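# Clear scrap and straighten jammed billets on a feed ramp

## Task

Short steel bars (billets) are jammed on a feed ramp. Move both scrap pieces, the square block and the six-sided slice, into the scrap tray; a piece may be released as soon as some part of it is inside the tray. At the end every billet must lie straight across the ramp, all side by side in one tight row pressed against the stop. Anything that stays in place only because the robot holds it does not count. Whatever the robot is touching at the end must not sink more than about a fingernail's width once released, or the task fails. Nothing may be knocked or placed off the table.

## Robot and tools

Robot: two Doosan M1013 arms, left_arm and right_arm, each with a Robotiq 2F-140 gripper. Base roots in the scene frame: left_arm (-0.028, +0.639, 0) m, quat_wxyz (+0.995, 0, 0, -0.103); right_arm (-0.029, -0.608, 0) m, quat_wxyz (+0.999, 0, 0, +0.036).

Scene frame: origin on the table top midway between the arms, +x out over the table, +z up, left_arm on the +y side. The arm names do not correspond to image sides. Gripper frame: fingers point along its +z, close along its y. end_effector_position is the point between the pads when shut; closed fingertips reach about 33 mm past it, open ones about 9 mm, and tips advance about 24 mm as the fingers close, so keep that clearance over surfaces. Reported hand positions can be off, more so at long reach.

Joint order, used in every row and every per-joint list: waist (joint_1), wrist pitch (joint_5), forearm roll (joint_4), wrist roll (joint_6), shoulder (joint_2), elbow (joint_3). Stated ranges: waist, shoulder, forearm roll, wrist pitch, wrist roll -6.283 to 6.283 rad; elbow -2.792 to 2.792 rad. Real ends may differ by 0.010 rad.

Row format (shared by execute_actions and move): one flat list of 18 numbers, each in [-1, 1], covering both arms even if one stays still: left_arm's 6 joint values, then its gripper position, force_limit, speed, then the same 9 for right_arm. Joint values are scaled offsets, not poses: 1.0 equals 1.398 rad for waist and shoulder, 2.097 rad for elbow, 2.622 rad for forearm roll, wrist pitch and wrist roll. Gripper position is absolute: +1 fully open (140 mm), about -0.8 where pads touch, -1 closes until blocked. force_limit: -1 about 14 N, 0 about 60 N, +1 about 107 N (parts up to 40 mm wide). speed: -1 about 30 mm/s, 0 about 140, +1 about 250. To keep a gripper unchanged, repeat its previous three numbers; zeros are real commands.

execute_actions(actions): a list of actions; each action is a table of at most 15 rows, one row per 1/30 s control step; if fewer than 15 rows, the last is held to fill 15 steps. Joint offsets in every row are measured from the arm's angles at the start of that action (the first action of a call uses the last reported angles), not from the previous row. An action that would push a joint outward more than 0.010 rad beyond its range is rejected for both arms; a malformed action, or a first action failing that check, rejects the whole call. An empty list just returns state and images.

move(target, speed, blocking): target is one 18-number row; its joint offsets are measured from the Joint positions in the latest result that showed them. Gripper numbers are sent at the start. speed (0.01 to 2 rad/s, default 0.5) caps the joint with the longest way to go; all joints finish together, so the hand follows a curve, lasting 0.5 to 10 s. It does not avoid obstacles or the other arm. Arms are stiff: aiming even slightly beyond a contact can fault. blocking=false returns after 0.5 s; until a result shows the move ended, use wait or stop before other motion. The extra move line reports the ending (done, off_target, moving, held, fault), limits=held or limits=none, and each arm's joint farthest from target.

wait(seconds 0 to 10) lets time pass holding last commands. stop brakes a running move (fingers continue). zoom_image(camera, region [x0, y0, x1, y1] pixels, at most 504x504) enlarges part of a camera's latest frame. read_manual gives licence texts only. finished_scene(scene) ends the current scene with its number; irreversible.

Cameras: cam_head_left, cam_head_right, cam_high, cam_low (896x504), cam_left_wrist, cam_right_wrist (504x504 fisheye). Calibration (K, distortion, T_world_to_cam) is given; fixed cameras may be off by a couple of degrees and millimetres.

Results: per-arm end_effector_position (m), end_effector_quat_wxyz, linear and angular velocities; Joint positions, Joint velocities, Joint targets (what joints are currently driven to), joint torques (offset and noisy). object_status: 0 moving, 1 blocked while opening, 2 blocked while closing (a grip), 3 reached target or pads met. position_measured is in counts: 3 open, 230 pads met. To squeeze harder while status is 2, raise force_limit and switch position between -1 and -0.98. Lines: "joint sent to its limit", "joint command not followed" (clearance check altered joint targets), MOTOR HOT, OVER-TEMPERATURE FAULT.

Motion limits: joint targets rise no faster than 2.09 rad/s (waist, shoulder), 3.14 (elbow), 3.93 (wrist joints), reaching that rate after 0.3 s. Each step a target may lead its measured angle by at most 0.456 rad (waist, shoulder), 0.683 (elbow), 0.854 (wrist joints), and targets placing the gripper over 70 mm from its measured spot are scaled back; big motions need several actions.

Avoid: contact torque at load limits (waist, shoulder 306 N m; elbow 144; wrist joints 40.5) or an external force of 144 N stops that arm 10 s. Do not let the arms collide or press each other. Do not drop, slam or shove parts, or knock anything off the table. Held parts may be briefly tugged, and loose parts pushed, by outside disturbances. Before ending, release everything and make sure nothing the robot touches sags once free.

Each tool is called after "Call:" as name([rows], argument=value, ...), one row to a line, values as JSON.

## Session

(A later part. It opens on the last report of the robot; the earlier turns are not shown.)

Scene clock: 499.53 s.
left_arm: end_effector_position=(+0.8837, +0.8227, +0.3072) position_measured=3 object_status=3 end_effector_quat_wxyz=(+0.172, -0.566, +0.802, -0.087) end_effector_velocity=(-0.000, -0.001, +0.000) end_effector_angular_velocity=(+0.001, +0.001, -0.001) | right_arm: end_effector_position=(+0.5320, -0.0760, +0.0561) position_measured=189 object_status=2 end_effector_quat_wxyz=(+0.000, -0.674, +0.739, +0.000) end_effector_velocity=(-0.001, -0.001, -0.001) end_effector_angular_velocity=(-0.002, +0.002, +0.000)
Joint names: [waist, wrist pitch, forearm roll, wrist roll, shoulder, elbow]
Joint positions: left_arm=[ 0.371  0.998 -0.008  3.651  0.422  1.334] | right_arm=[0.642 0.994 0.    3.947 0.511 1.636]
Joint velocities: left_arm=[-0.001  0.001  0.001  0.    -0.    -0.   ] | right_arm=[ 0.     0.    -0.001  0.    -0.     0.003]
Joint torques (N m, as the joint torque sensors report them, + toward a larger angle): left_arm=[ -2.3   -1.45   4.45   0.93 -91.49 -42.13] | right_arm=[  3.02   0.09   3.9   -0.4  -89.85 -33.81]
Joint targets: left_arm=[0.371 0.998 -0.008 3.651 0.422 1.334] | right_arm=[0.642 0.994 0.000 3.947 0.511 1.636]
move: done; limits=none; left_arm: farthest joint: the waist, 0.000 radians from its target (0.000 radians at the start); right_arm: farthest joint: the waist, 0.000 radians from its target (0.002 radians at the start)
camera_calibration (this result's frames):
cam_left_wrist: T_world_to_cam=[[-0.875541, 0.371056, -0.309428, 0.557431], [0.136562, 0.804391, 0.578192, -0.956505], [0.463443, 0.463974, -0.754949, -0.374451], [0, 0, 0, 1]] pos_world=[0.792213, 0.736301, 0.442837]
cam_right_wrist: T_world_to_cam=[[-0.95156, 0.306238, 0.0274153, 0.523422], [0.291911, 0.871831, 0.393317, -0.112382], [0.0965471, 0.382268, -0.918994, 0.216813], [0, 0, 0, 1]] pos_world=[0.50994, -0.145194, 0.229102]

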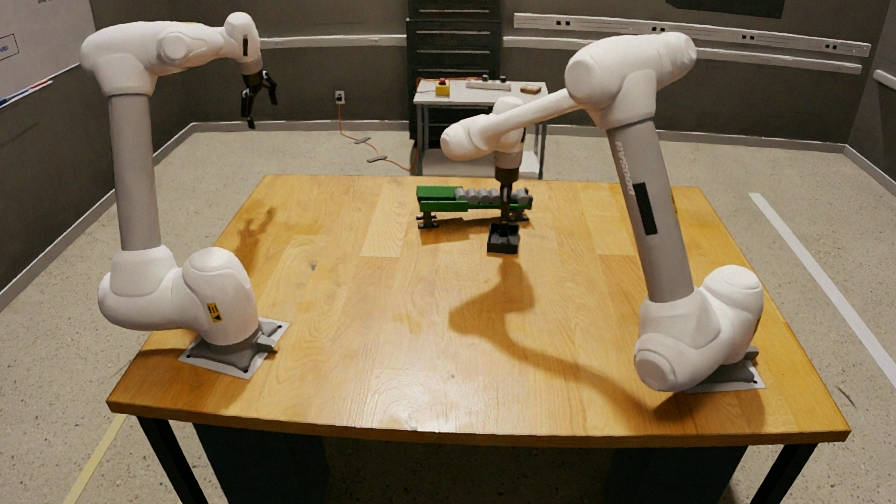

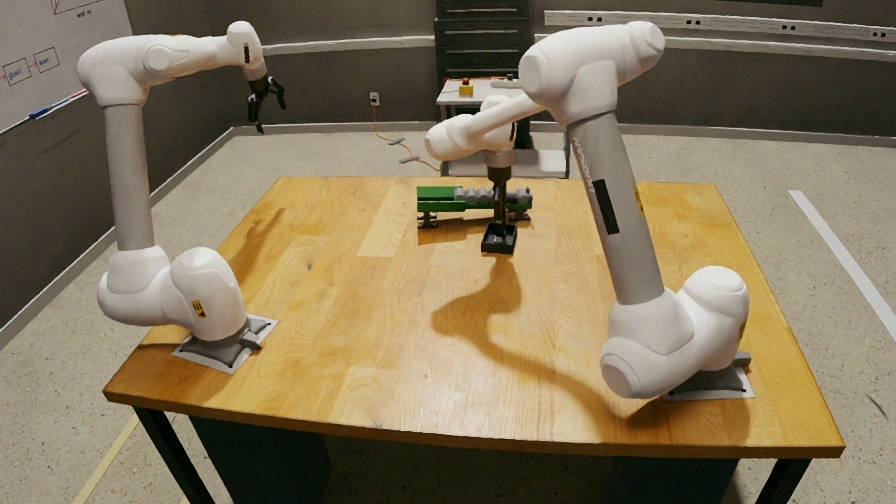

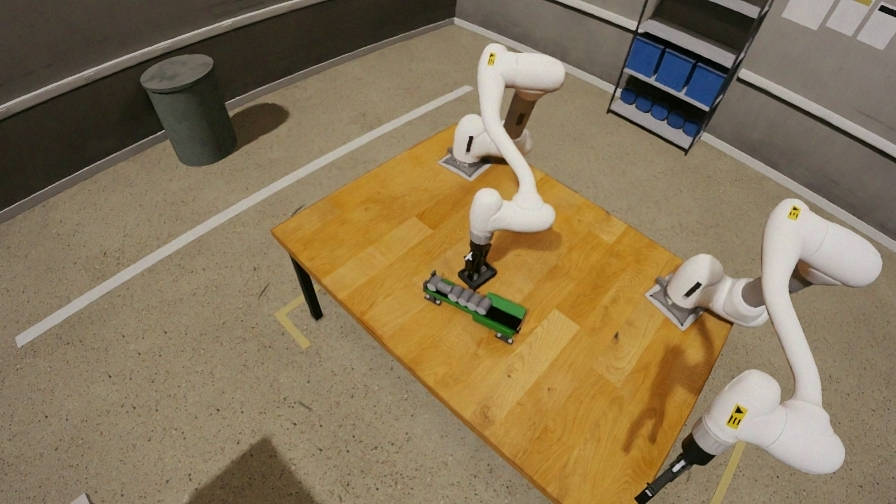

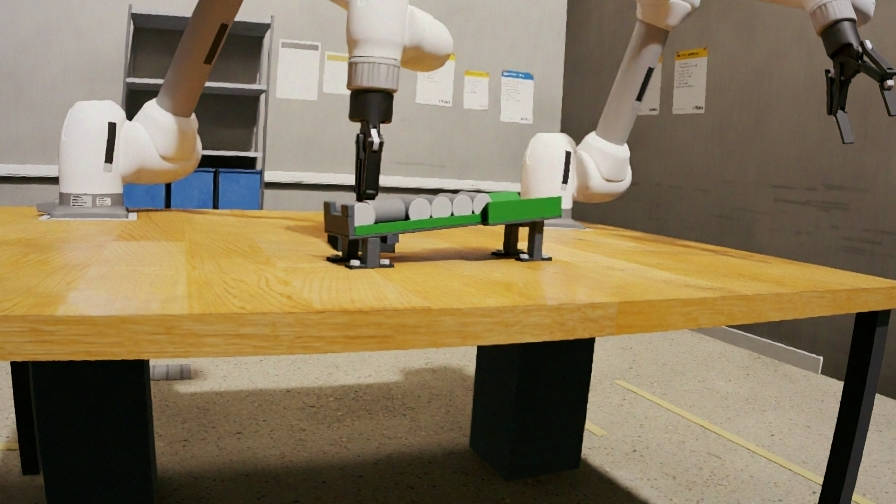

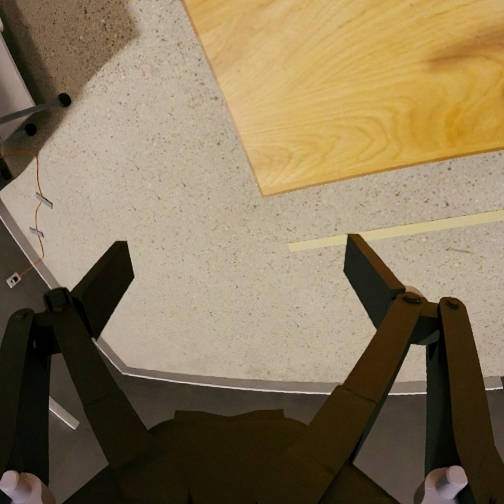

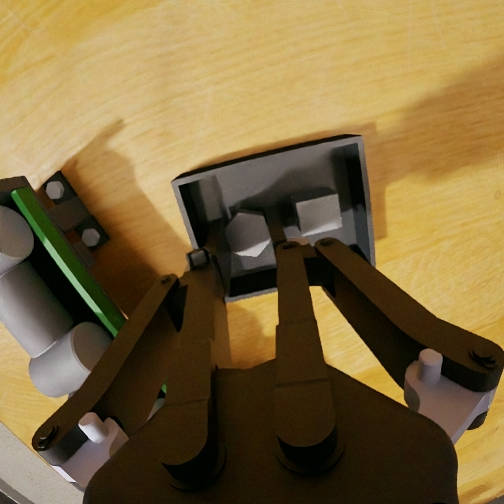

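Call:
execute_actions([
  [[0,0,0,0,0,0,1,0,0,0,-0.00015,0,0,0.00016,0.00008,-1,0.2,-0.8],[0,0,0,0,0,0,1,0,0,0,-0.00056,0,0,0.00059,0.0003,-1,0.2,-0.8],[0,0,0,0,0,0,1,0,0,0,-0.00113,0,0,0.0012,0.00062,-1,0.2,-0.8],[0,0,0,0,0,0,1,0,0,0,-0.00179,0,0,0.00189,0.00098,-1,0.2,-0.8],[0,0,0,0,0,0,1,0,0,0,-0.00245,0,0,0.00259,0.00134,-1,0.2,-0.8],[0,0,0,0,0,0,1,0,0,0,-0.00302,0,0,0.00319,0.00165,-1,0.2,-0.8],[0,0,0,0,0,0,1,0,0,0,-0.00343,0,0,0.00362,0.00187,-1,0.2,-0.8],[0,0,0,0,0,0,1,0,0,0,-0.00358,0,0,0.00378,0.00195,-1,0.2,-0.8],[0,0,0,0,0,0,1,0,0,0,-0.00358,0,0,0.00378,0.00195,-1,0.2,-0.8],[0,0,0,0,0,0,1,0,0,0,-0.00358,0,0,0.00378,0.00195,-0.3,0,0]],
  [[0,0,0,0,0,0,1,0,0,-0.00012,0.00072,0,0,-0.00054,-0.00054,-0.3,0,0],[0,0,0,0,0,0,1,0,0,-0.00045,0.00277,0,0,-0.00207,-0.00208,-0.3,0,0],[0,0,0,0,0,0,1,0,0,-0.00096,0.00592,0,0,-0.00443,-0.00445,-0.3,0,0],[0,0,0,0,0,0,1,0,0,-0.00161,0.00999,0,0,-0.00748,-0.00751,-0.3,0,0],[0,0,0,0,0,0,1,0,0,-0.00238,0.01477,0,0,-0.01105,-0.0111,-0.3,0,0],[0,0,0,0,0,0,1,0,0,-0.00324,0.02005,0,0,-0.015,-0.01506,-0.3,0,0],[0,0,0,0,0,0,1,0,0,-0.00414,0.02563,0,0,-0.01918,-0.01926,-0.3,0,0],[0,0,0,0,0,0,1,0,0,-0.00505,0.03132,0,0,-0.02344,-0.02353,-0.3,0,0],[0,0,0,0,0,0,1,0,0,-0.00596,0.0369,0,0,-0.02762,-0.02773,-0.3,0,0],[0,0,0,0,0,0,1,0,0,-0.00681,0.04218,0,0,-0.03157,-0.03169,-0.3,0,0],[0,0,0,0,0,0,1,0,0,-0.00758,0.04696,0,0,-0.03514,-0.03528,-0.3,0,0],[0,0,0,0,0,0,1,0,0,-0.00824,0.05102,0,0,-0.03819,-0.03834,-0.3,0,0],[0,0,0,0,0,0,1,0,0,-0.00875,0.05418,0,0,-0.04055,-0.04071,-0.3,0,0],[0,0,0,0,0,0,1,0,0,-0.00908,0.05622,0,0,-0.04208,-0.04225,-0.3,0,0],[0,0,0,0,0,0,1,0,0,-0.00919,0.05695,0,0,-0.04262,-0.04279,-0.3,0,0]],
])

Scene clock: 577.03 s.
left_arm: end_effector_position=(+0.8837, +0.8227, +0.3072) position_measured=3 object_status=3 end_effector_quat_wxyz=(+0.172, -0.566, +0.802, -0.087) end_effector_velocity=(-0.001, -0.000, -0.001) end_effector_angular_velocity=(-0.000, +0.003, -0.000) | right_arm: end_effector_position=(+0.5445, -0.0775, +0.1338) position_measured=167 object_status=3 end_effector_quat_wxyz=(+0.001, -0.669, +0.743, +0.000) end_effector_velocity=(+0.016, -0.008, +0.148) end_effector_angular_velocity=(+0.002, -0.003, -0.020)
Joint names: [waist, wrist pitch, forearm roll, wrist roll, shoulder, elbow]
Joint positions: left_arm=[ 0.371  0.998 -0.008  3.651  0.422  1.334] | right_arm=[0.63  1.123 0.    3.947 0.461 1.557]
Joint velocities: left_arm=[-0.     0.001  0.    -0.     0.     0.001] | right_arm=[-0.021  0.238 -0.001 -0.001 -0.095 -0.146]
Joint torques (N m, as the joint torque sensors report them, + toward a larger angle): left_arm=[ -2.3   -1.62   4.27   0.93 -91.49 -41.94] | right_arm=[ -0.77   0.07   3.61  -0.4  -79.72 -30.5 ]
Joint targets: left_arm=[0.371 0.998 -0.008 3.651 0.422 1.334] | right_arm=[0.630 1.134 0.000 3.947 0.457 1.550]
camera_calibration (this result's frames):
cam_right_wrist: T_world_to_cam=[[-0.947868, 0.317499, 0.0272224, 0.532496], [0.302116, 0.868191, 0.393662, -0.151155], [0.101353, 0.381364, -0.918852, 0.284884], [0, 0, 0, 1]] pos_world=[0.521528, -0.14648, 0.306775]

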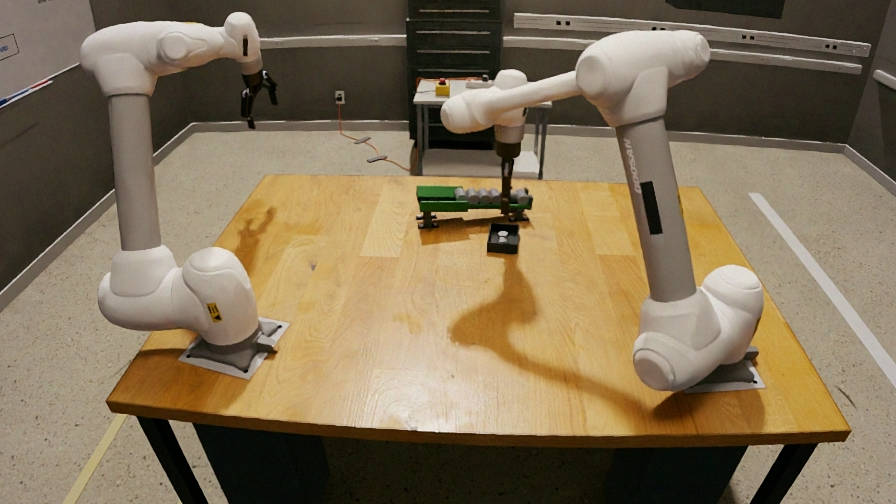

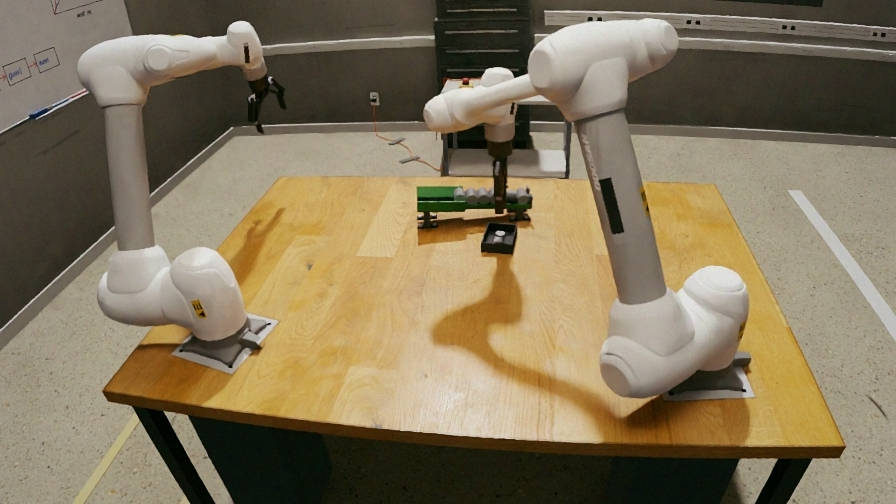

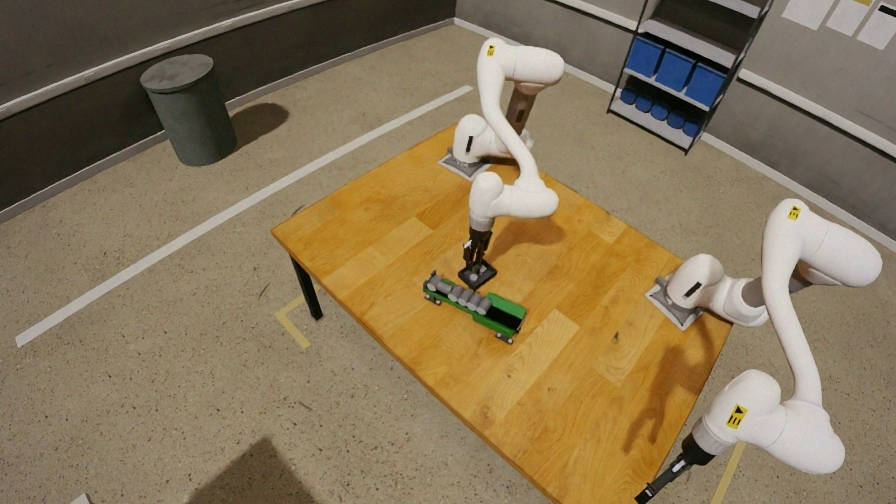

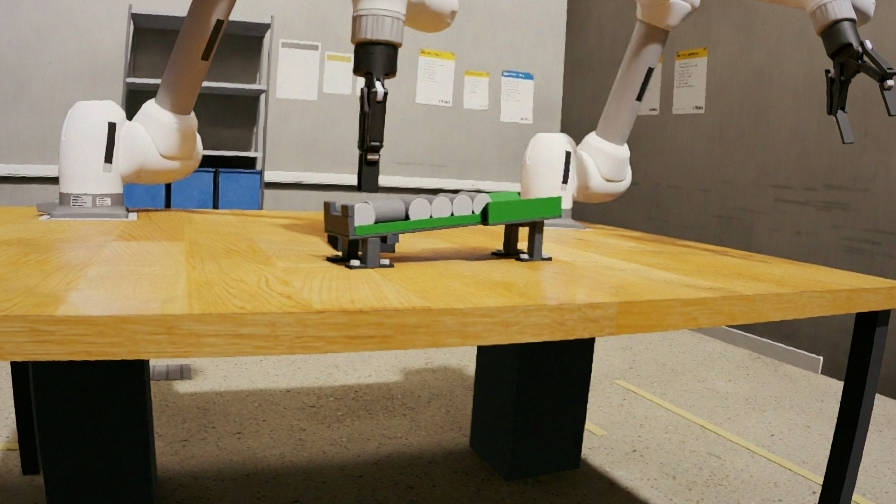

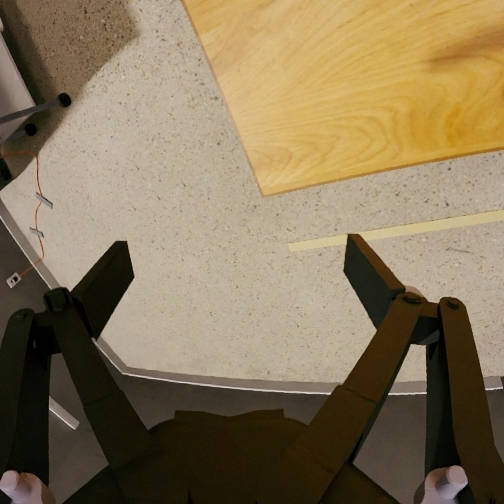

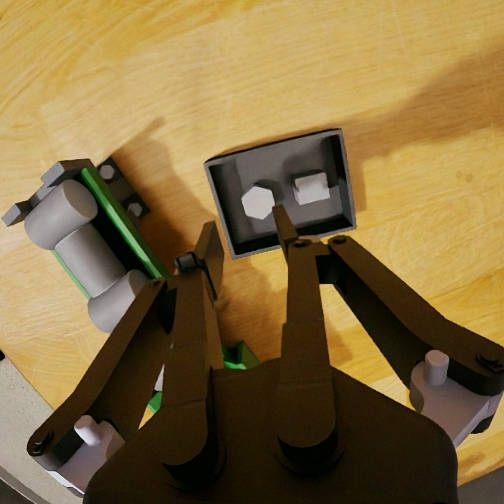

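Call:
wait(seconds=0)

Scene clock: 599.83 s.
left_arm: end_effector_position=(+0.8837, +0.8227, +0.3072) position_measured=3 object_status=3 end_effector_quat_wxyz=(+0.172, -0.566, +0.802, -0.087) end_effector_velocity=(-0.000, +0.002, +0.000) end_effector_angular_velocity=(+0.000, -0.001, +0.002) | right_arm: end_effector_position=(+0.5450, -0.0780, +0.1401) position_measured=167 object_status=3 end_effector_quat_wxyz=(+0.000, -0.669, +0.743, +0.000) end_effector_velocity=(+0.001, +0.000, +0.002) end_effector_angular_velocity=(+0.001, -0.003, +0.000)
Joint names: [waist, wrist pitch, forearm roll, wrist roll, shoulder, elbow]
Joint positions: left_arm=[ 0.371  0.998 -0.008  3.651  0.422  1.334] | right_arm=[0.63  1.134 0.    3.947 0.457 1.55 ]
Joint velocities: left_arm=[ 0.002 -0.001  0.    -0.    -0.     0.   ] | right_arm=[-0.     0.    -0.001  0.    -0.001 -0.002]
Joint torques (N m, as the joint torque sensors report them, + toward a larger angle): left_arm=[ -2.94  -1.42   4.34   0.9  -91.79 -42.21] | right_arm=[  2.37   0.08   4.16  -0.43 -87.77 -36.2 ]
Joint targets: left_arm=[0.371 0.998 -0.008 3.651 0.422 1.334] | right_arm=[0.630 1.134 0.000 3.947 0.457 1.550]
camera_calibration (this result's frames):
cam_left_wrist: T_world_to_cam=[[-0.875541, 0.371056, -0.309428, 0.557432], [0.136562, 0.804391, 0.578192, -0.956505], [0.463443, 0.463974, -0.754949, -0.374451], [0, 0, 0, 1]] pos_world=[0.792213, 0.736301, 0.442837]
cam_right_wrist: T_world_to_cam=[[-0.947566, 0.318384, 0.0274005, 0.532873], [0.303024, 0.867996, 0.393394, -0.153864], [0.101467, 0.38107, -0.918961, 0.290782], [0, 0, 0, 1]] pos_world=[0.522052, -0.146913, 0.313145]

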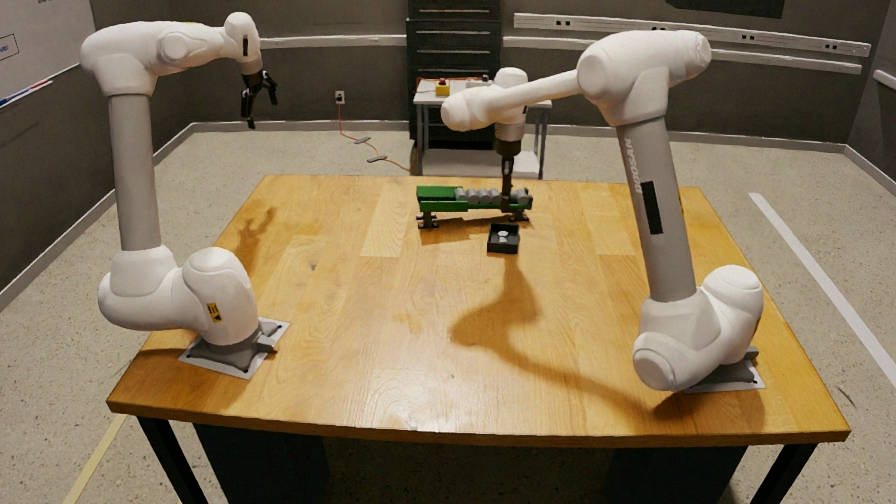

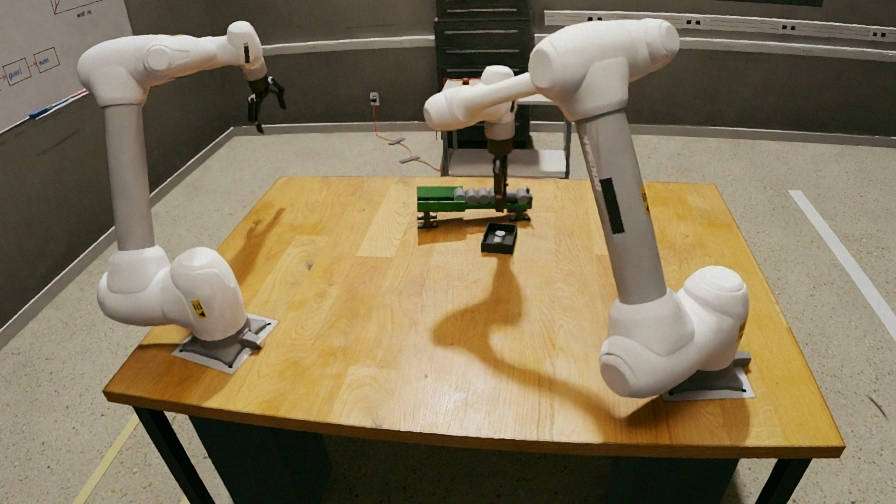

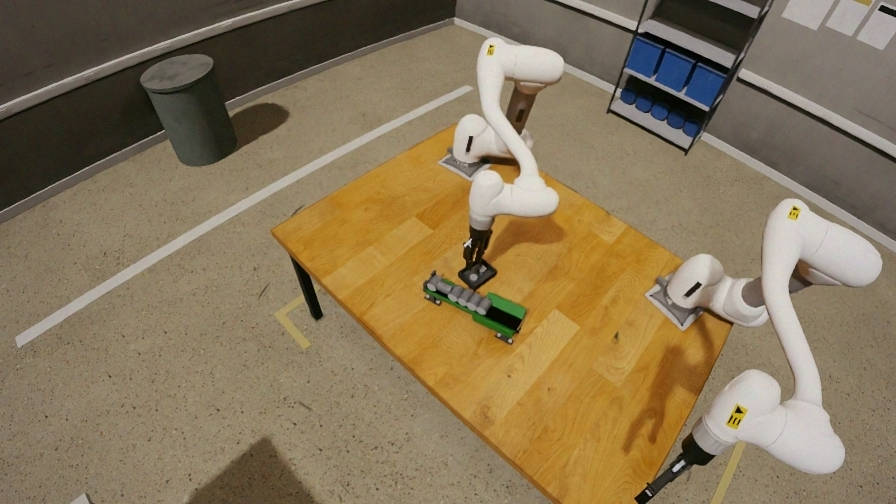

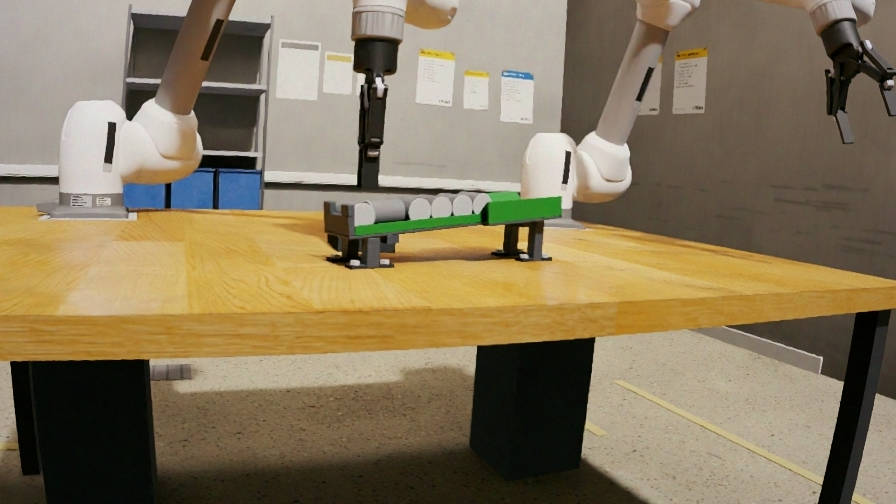

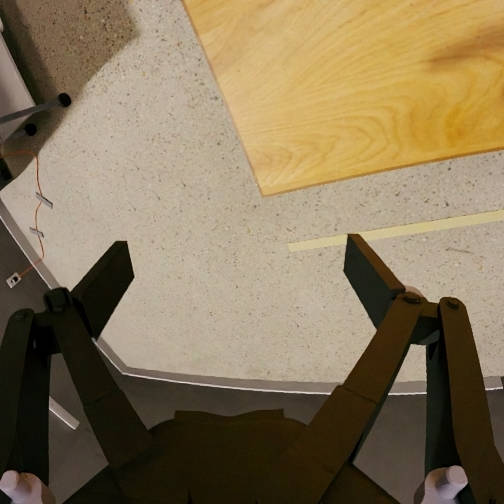

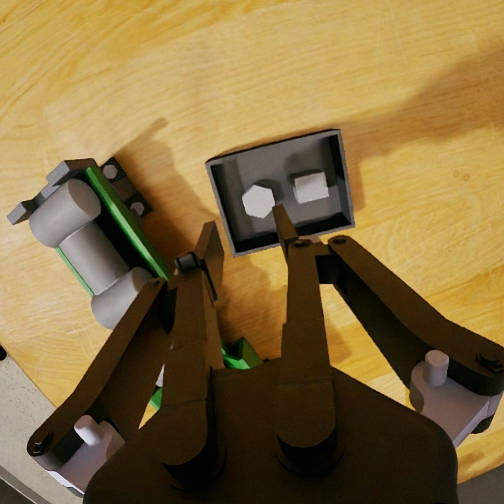

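Call:
move(target=[0,0,0,0,0,0,1,0,0,-0.11047,0.0229,0.03379,-0.1906,0.0897,-0.10161,-0.16,0,0], speed=0.65)

Scene clock: 609.97 s.
left_arm: end_effector_position=(+0.8837, +0.8227, +0.3072) position_measured=3 object_status=3 end_effector_quat_wxyz=(+0.172, -0.566, +0.802, -0.087) end_effector_velocity=(-0.001, +0.001, -0.002) end_effector_angular_velocity=(-0.002, +0.003, +0.002) | right_arm: end_effector_position=(+0.6873, -0.0994, +0.1481) position_measured=149 object_status=3 end_effector_quat_wxyz=(-0.028, +0.776, -0.629, -0.034) end_effector_velocity=(+0.000, -0.000, +0.000) end_effector_angular_velocity=(+0.000, +0.000, +0.001)
Joint names: [waist, wrist pitch, forearm roll, wrist roll, shoulder, elbow]
Joint positions: left_arm=[ 0.371  0.998 -0.008  3.651  0.422  1.334] | right_arm=[0.475 1.194 0.089 3.447 0.582 1.337]
Joint velocities: left_arm=[ 0.002  0.001 -0.001  0.     0.     0.002] | right_arm=[-0.001  0.001  0.    -0.001 -0.    -0.   ]
Joint torques (N m, as the joint torque sensors report them, + toward a larger angle): left_arm=[ -2.3   -1.48   4.39   0.84 -90.75 -42.45] | right_arm=[   2.29    0.05    4.49   -0.45 -100.94  -37.67]
Joint targets: left_arm=[0.371 0.998 -0.008 3.651 0.422 1.334] | right_arm=[0.475 1.194 0.089 3.447 0.582 1.337]
move: done; limits=none; left_arm: farthest joint: the waist, 0.000 radians from its target (0.000 radians at the start); right_arm: farthest joint: the waist, 0.000 radians from its target (0.154 radians at the start)
camera_calibration (this result's frames):
cam_left_wrist: T_world_to_cam=[[-0.875541, 0.371056, -0.309429, 0.557431], [0.136562, 0.804391, 0.578192, -0.956505], [0.463443, 0.463974, -0.754949, -0.374451], [0, 0, 0, 1]] pos_world=[0.792213, 0.736301, 0.442837]
cam_right_wrist: T_world_to_cam=[[-0.998922, 0.00718602, 0.0458562, 0.675898], [0.0279164, 0.882298, 0.469864, -0.00231813], [-0.0370823, 0.470637, -0.881547, 0.390442], [0, 0, 0, 1]] pos_world=[0.689712, -0.186568, 0.314288]

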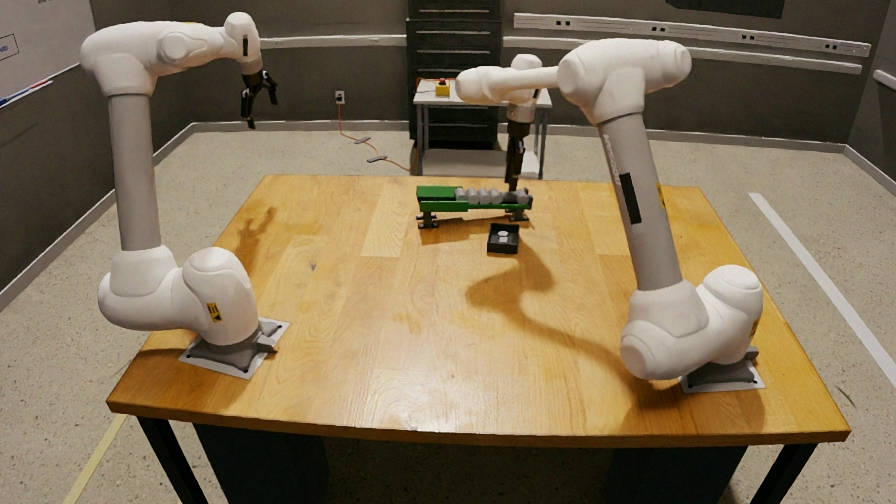

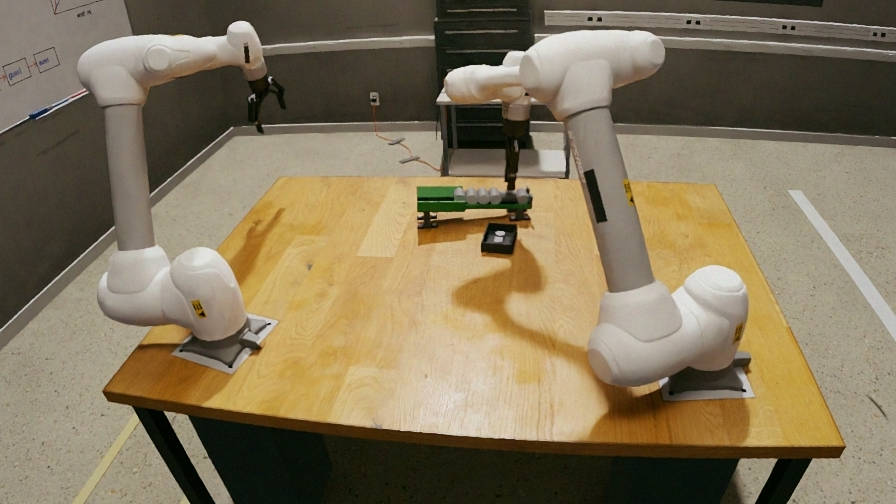

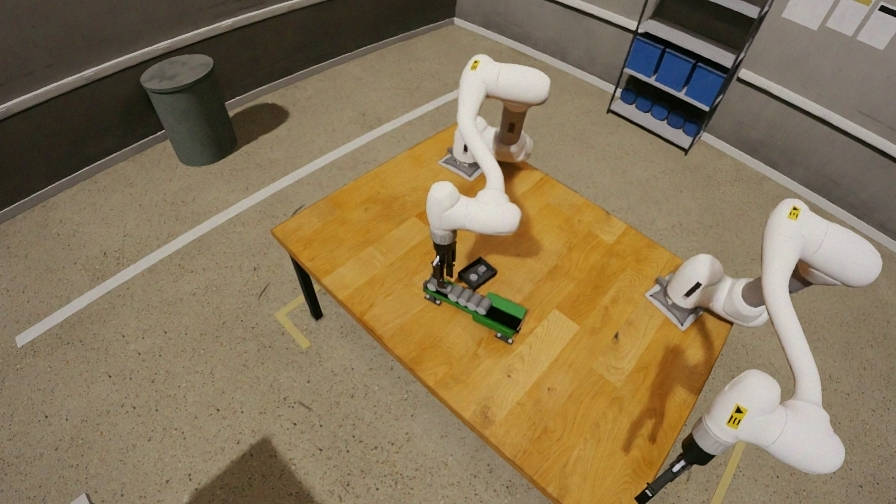

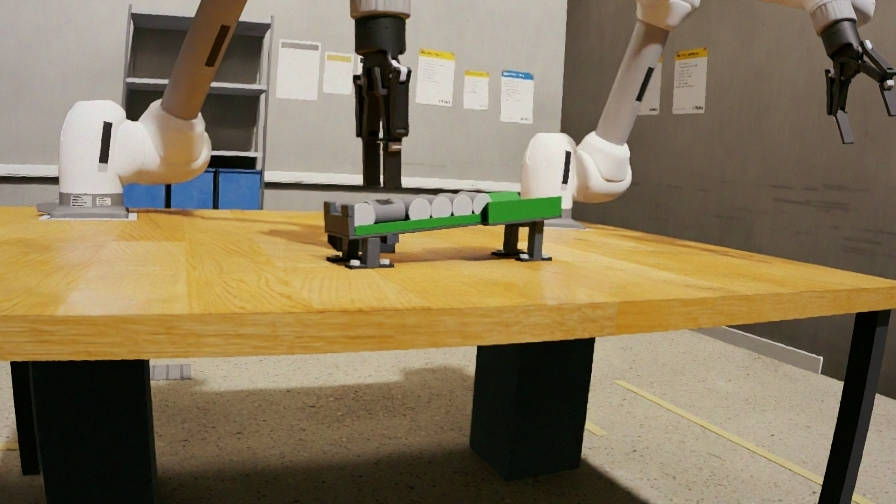

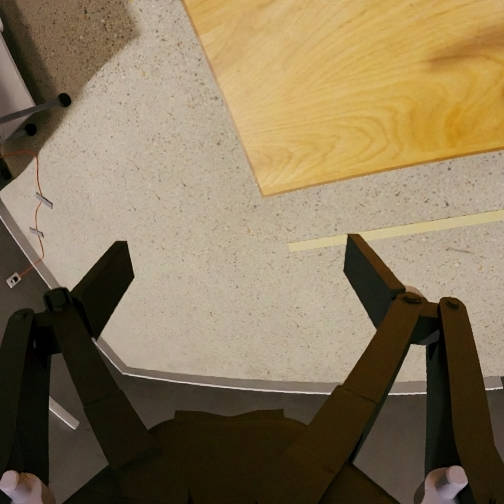

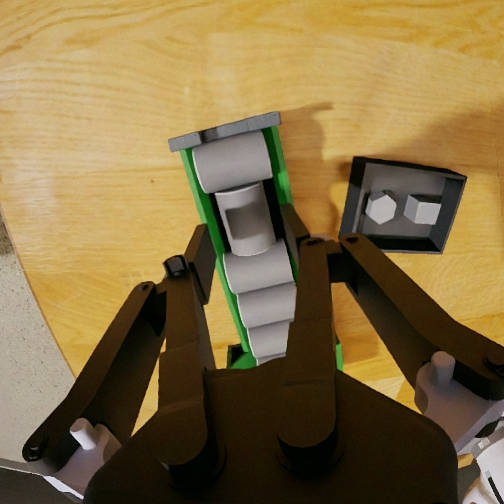

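Call:
zoom_image(camera="cam_right_wrist", region=[180, 150, 310, 280])

Call:
zoom_image(camera="cam_low", region=[335, 160, 445, 245])

Call:
zoom_image(camera="cam_head_right", region=[465, 160, 545, 225])

Region (180, 150, 310, 280) of cam_right_wrist's 504x504 image, scaled by 3.877, with more detail than that image has.

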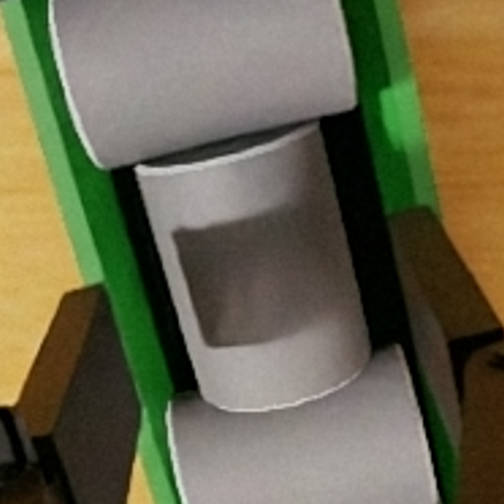

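Region (335, 160, 445, 245) of cam_low's 896x504 image, scaled by 4.582, with more detail than that image has; it fills the top 389 rows of this view, and the rest is white.

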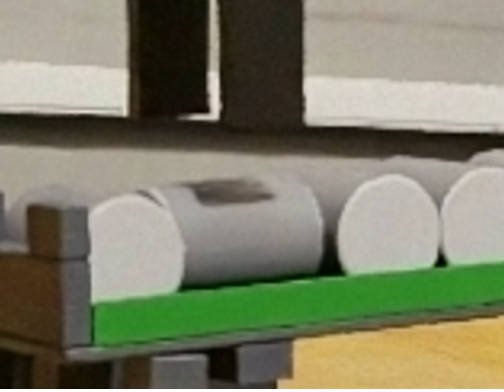

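Region (465, 160, 545, 225) of cam_head_right's 896x504 image, scaled by 6.300, with more detail than that image has; it fills the top 410 rows of this view, and the rest is white.

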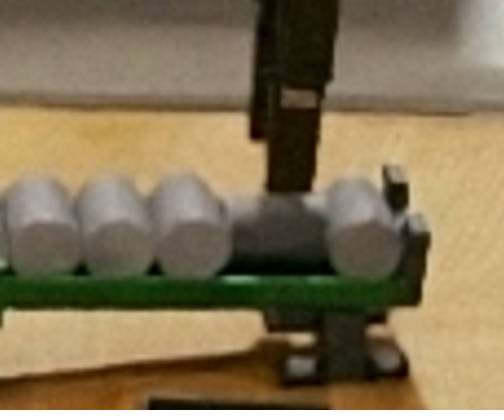

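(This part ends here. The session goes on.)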